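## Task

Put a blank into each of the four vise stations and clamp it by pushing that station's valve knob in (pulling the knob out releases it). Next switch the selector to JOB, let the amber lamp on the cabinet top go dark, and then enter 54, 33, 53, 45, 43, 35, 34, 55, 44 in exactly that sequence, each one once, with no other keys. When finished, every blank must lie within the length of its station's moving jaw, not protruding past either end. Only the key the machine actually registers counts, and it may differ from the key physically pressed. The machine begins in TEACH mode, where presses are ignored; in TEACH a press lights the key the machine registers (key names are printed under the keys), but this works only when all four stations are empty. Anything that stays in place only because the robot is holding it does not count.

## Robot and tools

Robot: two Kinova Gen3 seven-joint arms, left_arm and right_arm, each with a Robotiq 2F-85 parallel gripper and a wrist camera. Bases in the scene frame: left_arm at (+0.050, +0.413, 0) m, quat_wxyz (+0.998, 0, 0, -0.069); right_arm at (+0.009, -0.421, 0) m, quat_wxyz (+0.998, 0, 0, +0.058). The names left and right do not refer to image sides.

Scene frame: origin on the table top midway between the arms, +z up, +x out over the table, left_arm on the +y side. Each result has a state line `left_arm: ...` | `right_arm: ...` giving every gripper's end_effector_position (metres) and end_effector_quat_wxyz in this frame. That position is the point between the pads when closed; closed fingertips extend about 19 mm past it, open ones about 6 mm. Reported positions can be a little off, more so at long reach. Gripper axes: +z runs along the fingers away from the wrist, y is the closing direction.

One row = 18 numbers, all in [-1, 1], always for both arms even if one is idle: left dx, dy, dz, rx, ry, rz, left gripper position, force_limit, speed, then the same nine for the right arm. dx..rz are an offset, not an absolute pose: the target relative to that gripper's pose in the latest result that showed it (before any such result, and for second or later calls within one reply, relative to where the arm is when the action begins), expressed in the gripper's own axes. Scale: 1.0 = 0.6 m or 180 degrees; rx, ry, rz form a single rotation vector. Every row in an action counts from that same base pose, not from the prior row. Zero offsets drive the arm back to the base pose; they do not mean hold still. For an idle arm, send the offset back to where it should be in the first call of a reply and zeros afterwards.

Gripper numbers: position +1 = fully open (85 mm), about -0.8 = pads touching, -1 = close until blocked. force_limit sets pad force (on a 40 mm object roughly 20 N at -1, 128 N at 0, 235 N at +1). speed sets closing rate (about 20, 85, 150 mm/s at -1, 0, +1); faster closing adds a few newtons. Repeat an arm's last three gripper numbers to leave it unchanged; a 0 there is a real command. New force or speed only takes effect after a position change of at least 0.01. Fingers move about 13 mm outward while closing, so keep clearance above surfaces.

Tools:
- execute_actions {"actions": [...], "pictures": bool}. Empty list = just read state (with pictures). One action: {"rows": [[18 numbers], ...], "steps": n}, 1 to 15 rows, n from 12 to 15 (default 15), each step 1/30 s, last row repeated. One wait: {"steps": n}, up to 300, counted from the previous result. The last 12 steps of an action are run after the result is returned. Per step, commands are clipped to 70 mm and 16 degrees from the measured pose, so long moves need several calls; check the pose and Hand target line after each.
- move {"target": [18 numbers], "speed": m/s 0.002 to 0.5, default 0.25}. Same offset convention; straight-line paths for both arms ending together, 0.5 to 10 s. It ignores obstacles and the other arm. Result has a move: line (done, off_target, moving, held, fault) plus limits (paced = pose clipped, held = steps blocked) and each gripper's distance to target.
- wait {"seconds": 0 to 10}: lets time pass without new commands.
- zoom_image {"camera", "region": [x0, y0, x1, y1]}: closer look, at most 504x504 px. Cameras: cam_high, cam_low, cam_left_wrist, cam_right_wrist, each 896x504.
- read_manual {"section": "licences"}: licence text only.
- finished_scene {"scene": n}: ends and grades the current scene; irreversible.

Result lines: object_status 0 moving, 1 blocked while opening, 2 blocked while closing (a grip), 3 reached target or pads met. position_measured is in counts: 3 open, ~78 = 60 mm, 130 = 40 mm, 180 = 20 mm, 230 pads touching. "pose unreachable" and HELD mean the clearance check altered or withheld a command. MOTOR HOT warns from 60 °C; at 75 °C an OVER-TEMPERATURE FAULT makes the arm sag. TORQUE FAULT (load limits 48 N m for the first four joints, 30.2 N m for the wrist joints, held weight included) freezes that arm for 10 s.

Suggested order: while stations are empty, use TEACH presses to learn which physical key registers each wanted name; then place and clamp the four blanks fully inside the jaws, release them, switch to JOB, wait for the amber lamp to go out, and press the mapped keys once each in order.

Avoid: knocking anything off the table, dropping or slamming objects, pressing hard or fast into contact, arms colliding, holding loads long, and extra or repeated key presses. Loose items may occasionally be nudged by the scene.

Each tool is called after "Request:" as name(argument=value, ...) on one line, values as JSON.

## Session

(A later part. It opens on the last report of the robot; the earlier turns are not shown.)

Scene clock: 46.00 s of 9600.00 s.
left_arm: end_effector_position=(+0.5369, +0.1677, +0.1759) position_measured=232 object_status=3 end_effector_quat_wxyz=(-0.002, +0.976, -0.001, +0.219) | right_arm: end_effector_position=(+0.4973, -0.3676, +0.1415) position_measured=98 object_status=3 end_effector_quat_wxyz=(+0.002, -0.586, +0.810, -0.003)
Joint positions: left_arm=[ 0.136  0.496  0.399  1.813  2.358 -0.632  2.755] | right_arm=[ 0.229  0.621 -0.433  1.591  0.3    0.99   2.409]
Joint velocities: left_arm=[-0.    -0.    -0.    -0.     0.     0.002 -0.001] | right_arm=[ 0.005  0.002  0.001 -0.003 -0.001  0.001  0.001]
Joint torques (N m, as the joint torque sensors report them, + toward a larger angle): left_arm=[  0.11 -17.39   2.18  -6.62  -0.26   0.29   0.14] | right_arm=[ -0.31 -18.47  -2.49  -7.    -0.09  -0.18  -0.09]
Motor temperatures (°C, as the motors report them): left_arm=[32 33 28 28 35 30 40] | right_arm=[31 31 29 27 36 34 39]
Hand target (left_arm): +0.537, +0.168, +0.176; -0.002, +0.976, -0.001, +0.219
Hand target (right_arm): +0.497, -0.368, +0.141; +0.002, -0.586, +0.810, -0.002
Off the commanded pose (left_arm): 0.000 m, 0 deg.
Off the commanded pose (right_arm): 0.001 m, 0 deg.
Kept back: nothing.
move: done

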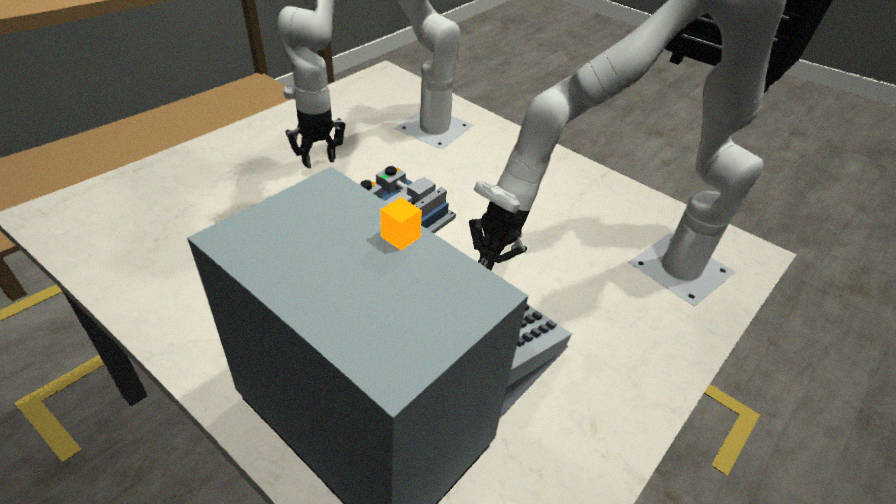

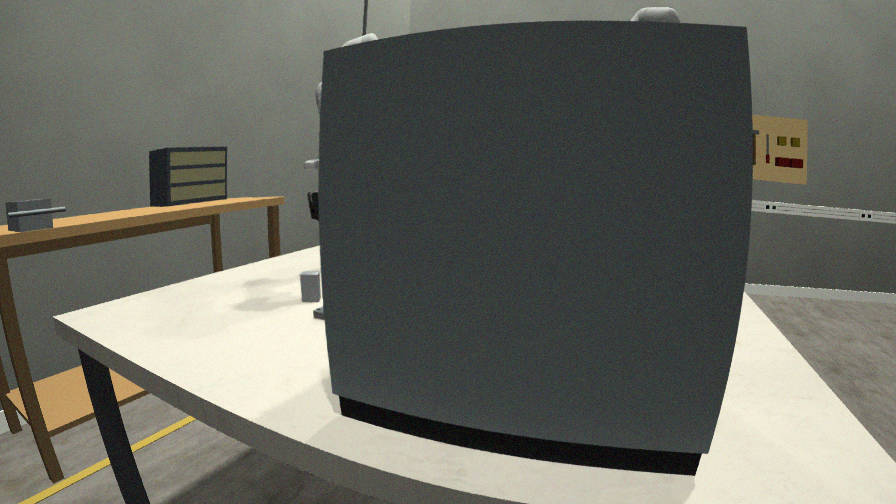

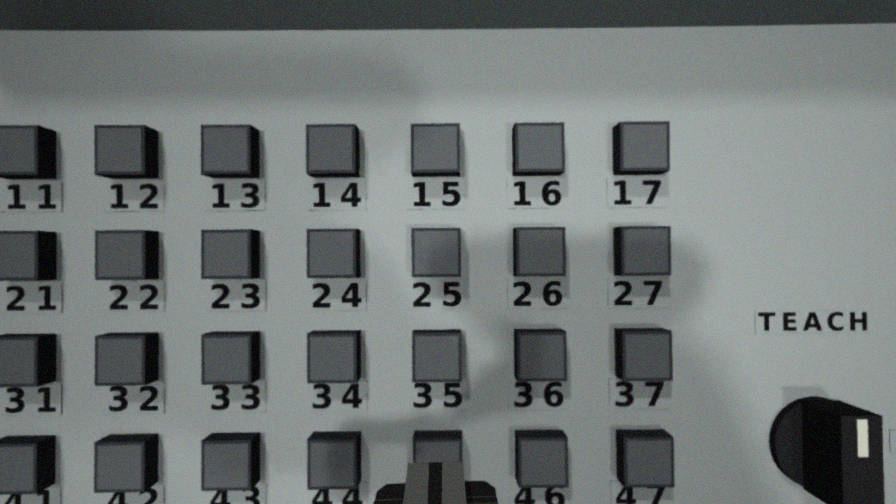

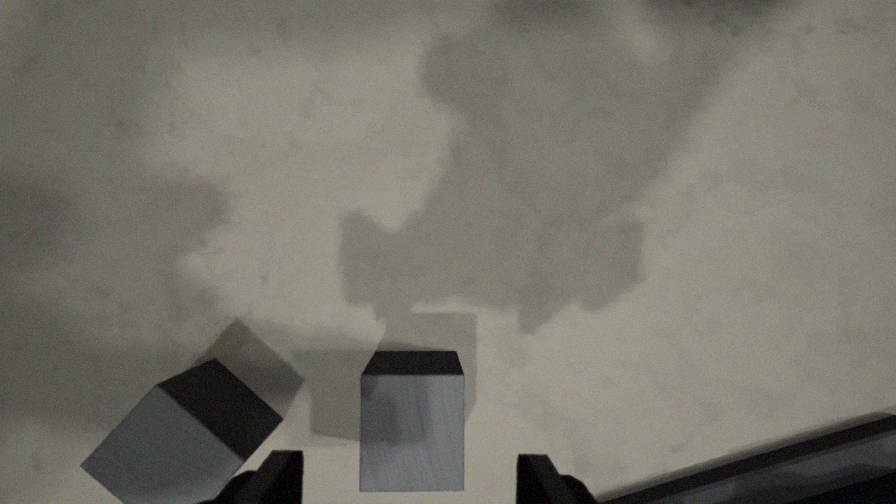

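Request:
move(target=[0,0,0,0,0,0,-1,0,0, 0,-0.002,0.152,0,0,0,0.15,0,0], speed=0.12)

Request:
move(target=[0,0,0,0,0,0,-1,0,0, 0,0,0,0,0,0,-1,-0.3,-0.3])

Request:
move(target=[0,0,0,0,0,0,-1,0,0, 0,0,-0.213,0,0,-0.098,-1,-0.3,-0.3], speed=0.2)

Request:
move(target=[0,0,0,0,0,0,-1,0,0, -0.349,-0.055,0,0,0,0,-1,-0.3,-0.3], speed=0.2)

Scene clock: 48.20 s of 9600.00 s.
left_arm: end_effector_position=(+0.5369, +0.1677, +0.1759) position_measured=232 object_status=3 end_effector_quat_wxyz=(-0.002, +0.976, -0.001, +0.219) | right_arm: end_effector_position=(+0.4992, -0.3686, +0.0504) position_measured=110 object_status=3 end_effector_quat_wxyz=(+0.002, -0.586, +0.810, -0.003)
Joint positions: left_arm=[ 0.136  0.496  0.399  1.813  2.358 -0.632  2.755] | right_arm=[ 0.196  0.764 -0.379  1.671  0.38   0.774  2.346]
Joint velocities: left_arm=[ 0.001 -0.001 -0.     0.     0.     0.002  0.   ] | right_arm=[-0.001  0.003  0.001  0.001  0.001 -0.002 -0.001]
Joint torques (N m, as the joint torque sensors report them, + toward a larger angle): left_arm=[  0.1  -17.37   2.14  -6.62  -0.3    0.36   0.21] | right_arm=[ -0.55 -18.86  -2.9   -5.33   0.14  -0.17  -0.06]
Motor temperatures (°C, as the motors report them): left_arm=[32 33 28 28 35 30 40] | right_arm=[31 31 29 27 36 34 39]
Hand target (left_arm): +0.537, +0.168, +0.176; -0.002, +0.976, -0.001, +0.219
Hand target (right_arm): +0.499, -0.369, +0.050; +0.002, -0.586, +0.810, -0.003
Off the commanded pose (left_arm): 0.000 m, 0 deg.
Off the commanded pose (right_arm): 0.000 m, 0 deg.
Kept back: nothing.
move: done

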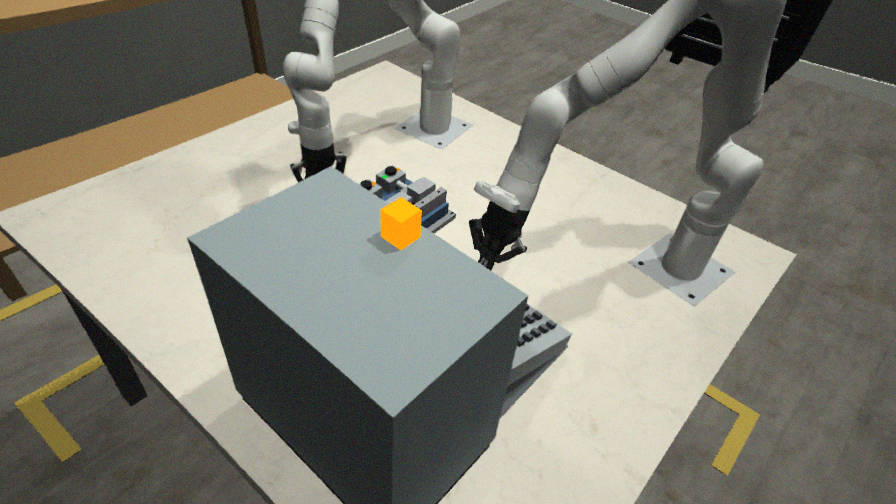

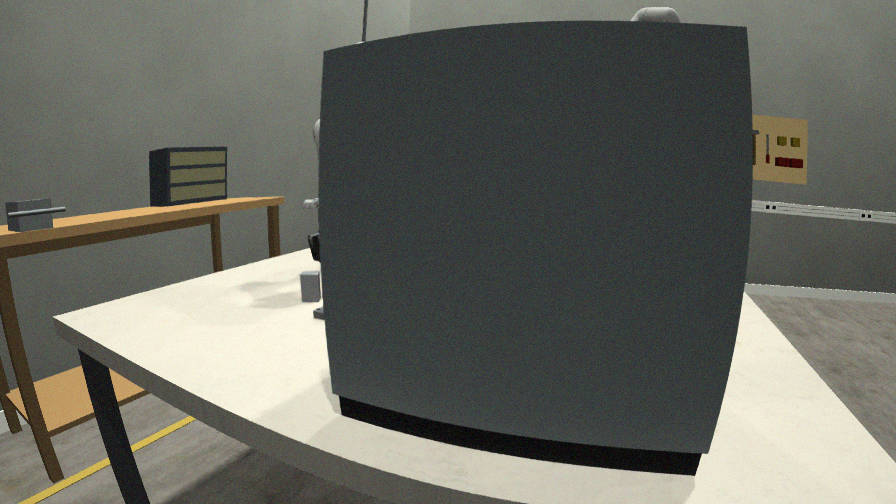

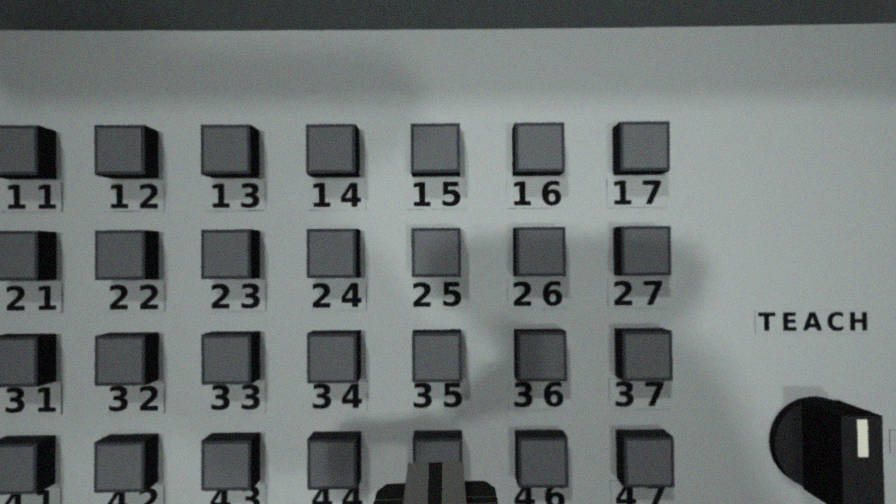

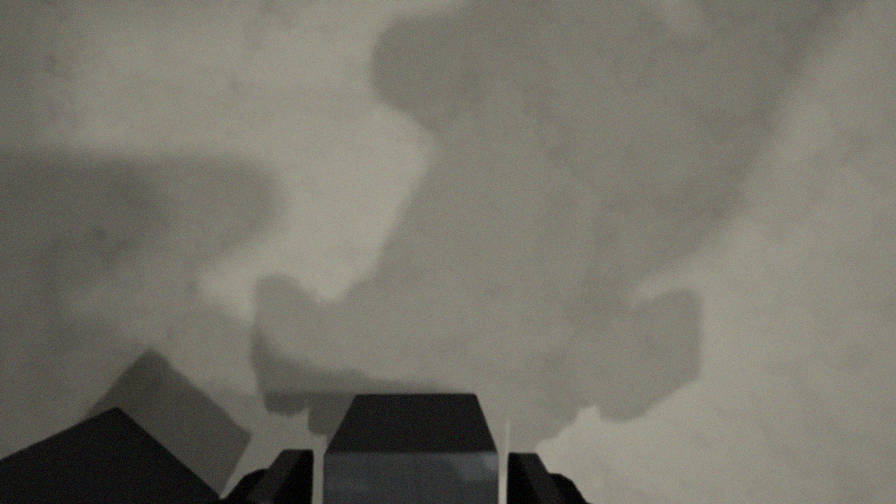

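Scene clock: 48.70 s of 9600.00 s.
left_arm: end_effector_position=(+0.5369, +0.1677, +0.1759) position_measured=232 object_status=3 end_effector_quat_wxyz=(-0.002, +0.976, -0.001, +0.219) | right_arm: end_effector_position=(+0.4992, -0.3686, +0.0506) position_measured=142 object_status=2 end_effector_quat_wxyz=(+0.002, -0.586, +0.810, -0.003)
Joint positions: left_arm=[ 0.136  0.496  0.399  1.813  2.358 -0.632  2.755] | right_arm=[ 0.196  0.764 -0.379  1.671  0.38   0.775  2.346]
Joint velocities: left_arm=[ 0.001  0.     0.001 -0.     0.     0.    -0.   ] | right_arm=[-0.     0.    -0.     0.001  0.    -0.     0.   ]
Joint torques (N m, as the joint torque sensors report them, + toward a larger angle): left_arm=[  0.   -17.43   2.21  -6.6   -0.31   0.33   0.17] | right_arm=[ -0.26 -18.92  -2.53  -5.58   0.07  -0.24   0.07]
Motor temperatures (°C, as the motors report them): left_arm=[32 33 28 28 35 30 40] | right_arm=[31 31 29 27 36 34 39]
Hand target (left_arm): +0.537, +0.168, +0.176; -0.002, +0.976, -0.001, +0.219
Hand target (right_arm): +0.499, -0.369, +0.050; +0.002, -0.586, +0.810, -0.003
Off the commanded pose (left_arm): 0.000 m, 0 deg.
Off the commanded pose (right_arm): 0.000 m, 0 deg.
Kept back: nothing.
move: done

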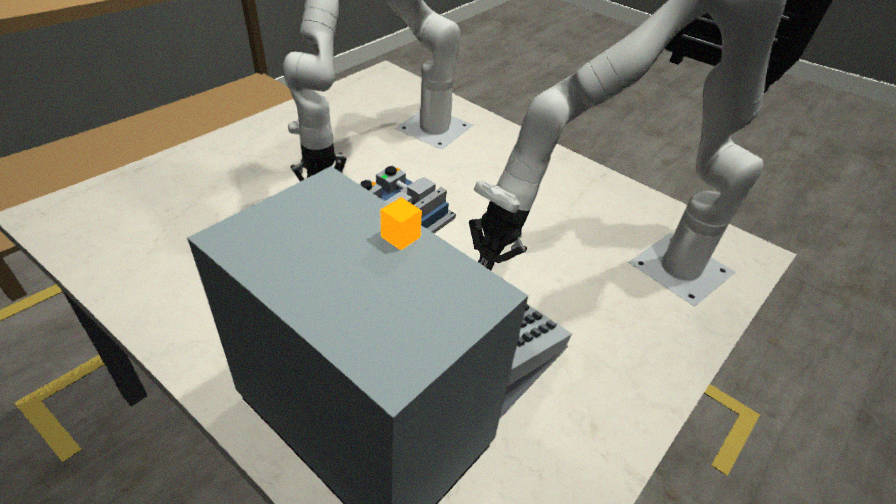

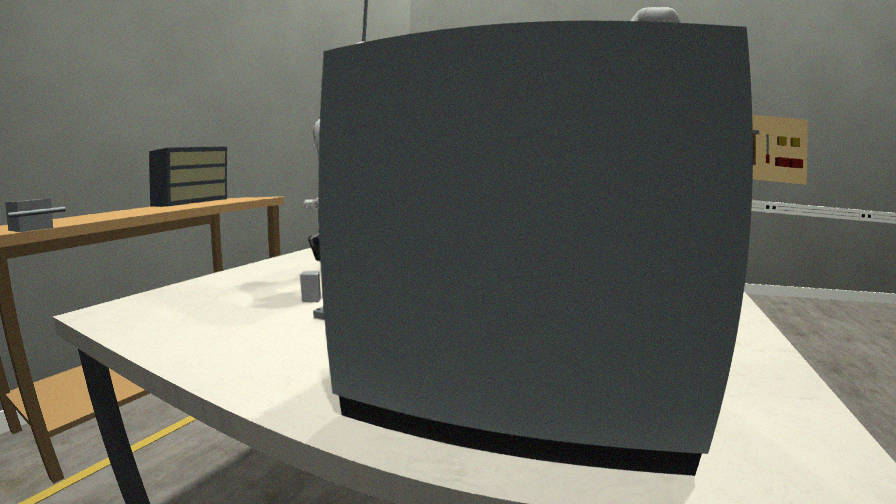

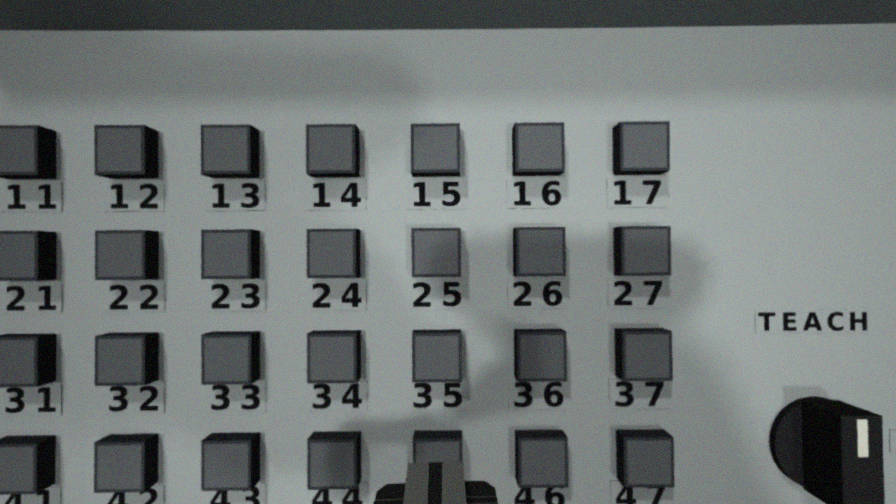

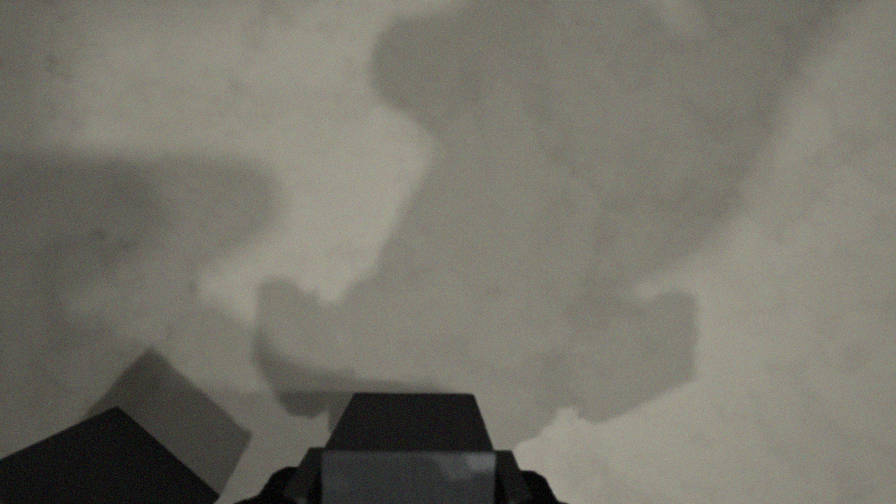

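Scene clock: 49.97 s of 9600.00 s.
left_arm: end_effector_position=(+0.5369, +0.1677, +0.1759) position_measured=232 object_status=3 end_effector_quat_wxyz=(-0.002, +0.976, -0.001, +0.219) | right_arm: end_effector_position=(+0.4981, -0.3678, +0.1784) position_measured=142 object_status=2 end_effector_quat_wxyz=(+0.002, -0.704, +0.711, -0.003)
Joint positions: left_arm=[ 0.136  0.496  0.399  1.813  2.358 -0.632  2.755] | right_arm=[ 0.282  0.589 -0.522  1.534  0.32   1.098  2.703]
Joint velocities: left_arm=[ 0.     0.    -0.     0.001 -0.     0.001 -0.   ] | right_arm=[ 0.005 -0.001 -0.001 -0.002 -0.002  0.004  0.005]
Joint torques (N m, as the joint torque sensors report them, + toward a larger angle): left_arm=[  0.17 -17.21   2.14  -6.63  -0.32   0.31   0.25] | right_arm=[ -0.29 -18.82  -3.1   -7.92   0.15  -0.09   0.02]
Motor temperatures (°C, as the motors report them): left_arm=[32 33 28 28 35 30 40] | right_arm=[31 31 29 27 36 34 39]
Hand target (left_arm): +0.537, +0.168, +0.176; -0.002, +0.976, -0.001, +0.219
Hand target (right_arm): +0.498, -0.368, +0.179; -0.002, +0.704, -0.711, +0.003
Off the commanded pose (left_arm): 0.000 m, 0 deg.
Off the commanded pose (right_arm): 0.001 m, 0 deg.
Kept back: nothing.
move: done

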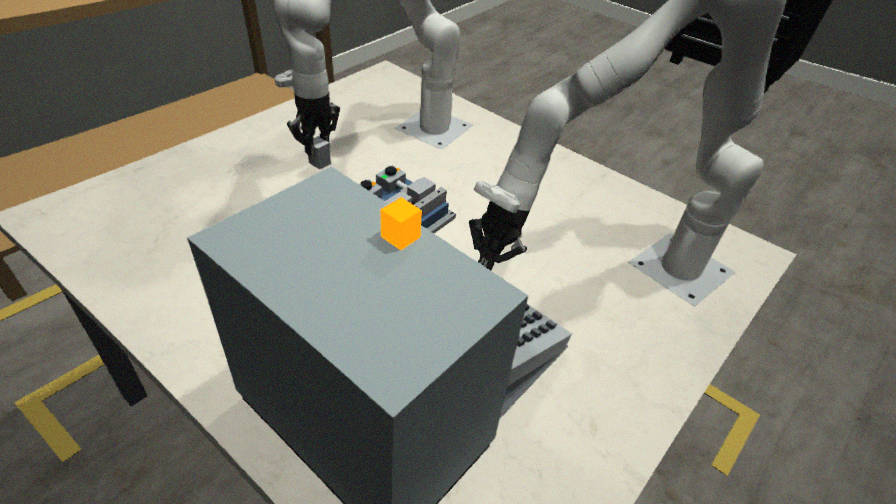

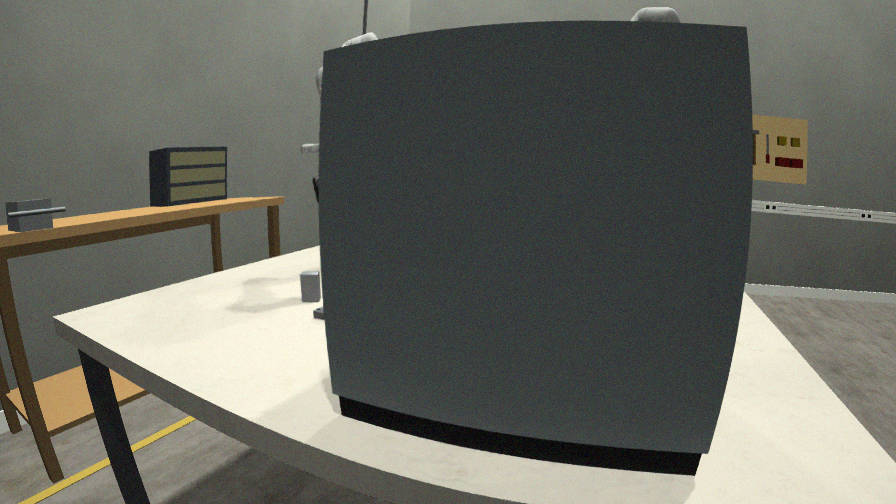

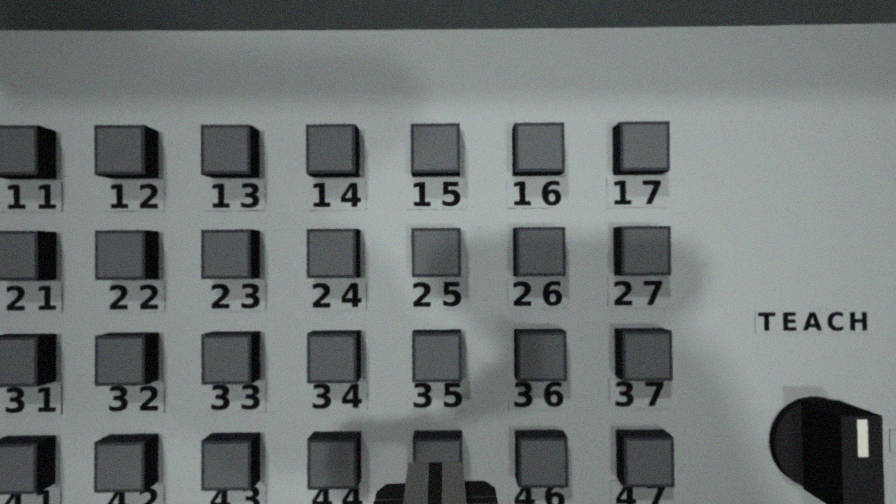

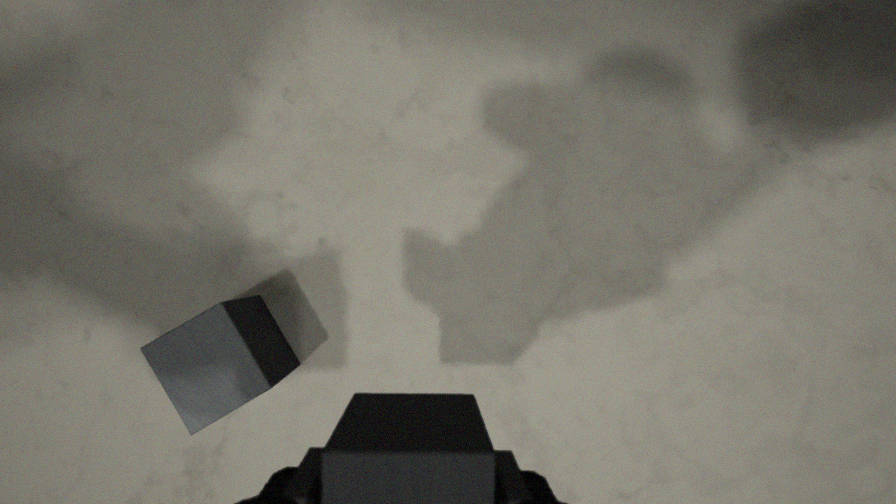

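Scene clock: 51.57 s of 9600.00 s.
left_arm: end_effector_position=(+0.5369, +0.1677, +0.1759) position_measured=232 object_status=3 end_effector_quat_wxyz=(-0.002, +0.976, -0.001, +0.219) | right_arm: end_effector_position=(+0.5321, -0.1589, +0.1780) position_measured=142 object_status=2 end_effector_quat_wxyz=(+0.002, -0.704, +0.711, -0.002)
Joint positions: left_arm=[ 0.136  0.496  0.399  1.813  2.358 -0.632  2.755] | right_arm=[-0.152  0.792 -0.503  1.143  0.37   1.288  2.387]
Joint velocities: left_arm=[ 0.001 -0.    -0.001  0.     0.001  0.001 -0.   ] | right_arm=[-0.007  0.007 -0.    -0.006  0.001  0.005  0.   ]
Joint torques (N m, as the joint torque sensors report them, + toward a larger angle): left_arm=[  0.   -17.25   2.18  -6.65  -0.27   0.38   0.22] | right_arm=[ -0.49 -23.02  -3.35  -8.78   0.17  -0.11   0.02]
Motor temperatures (°C, as the motors report them): left_arm=[32 33 28 28 35 30 40] | right_arm=[31 31 29 27 36 34 39]
Hand target (left_arm): +0.537, +0.168, +0.176; -0.002, +0.976, -0.001, +0.219
Hand target (right_arm): +0.532, -0.159, +0.178; -0.001, +0.704, -0.710, +0.002
Off the commanded pose (left_arm): 0.000 m, 0 deg.
Off the commanded pose (right_arm): 0.001 m, 0 deg.
Kept back: nothing.
move: done

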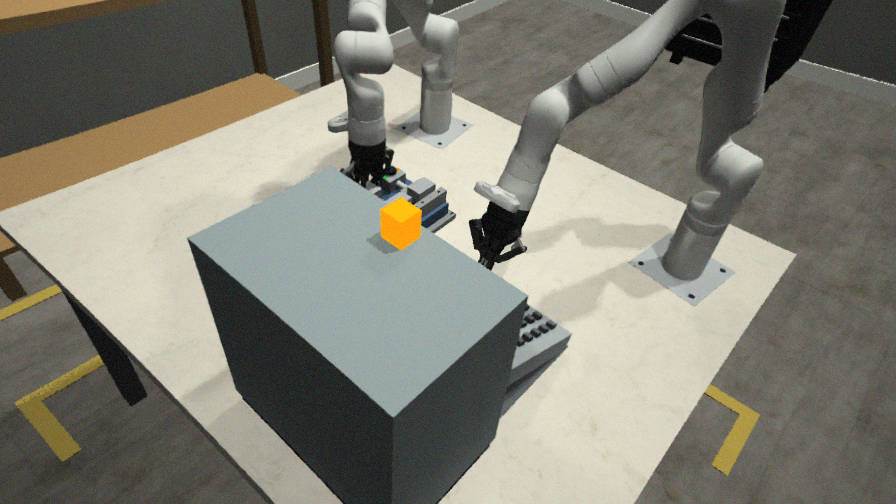

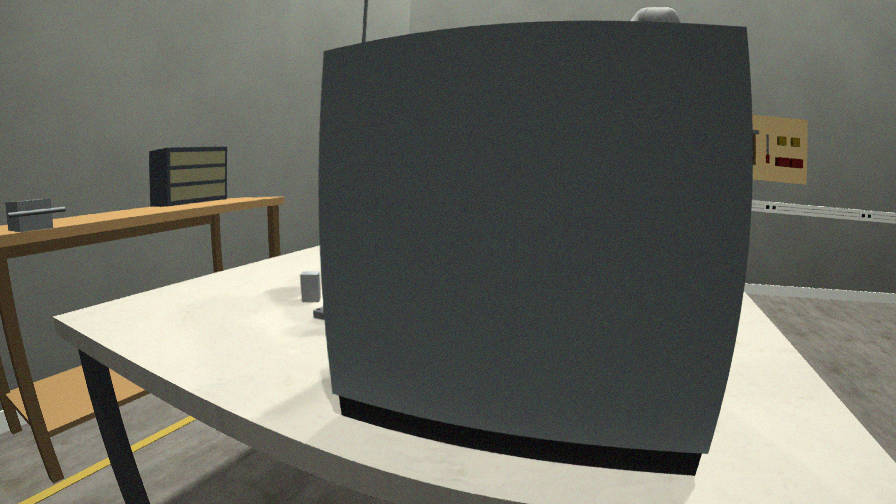

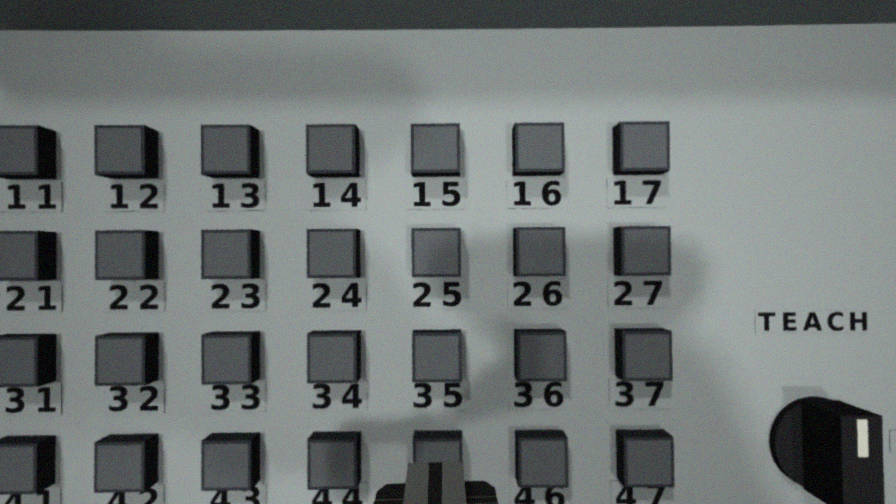

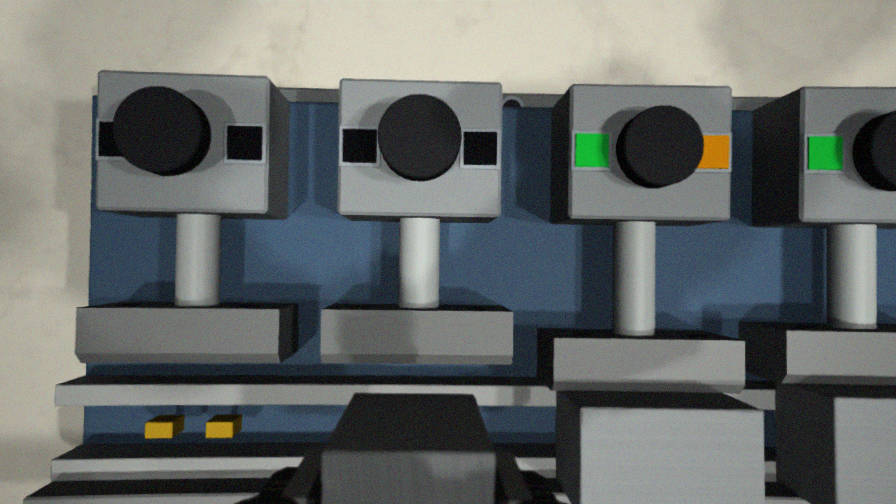

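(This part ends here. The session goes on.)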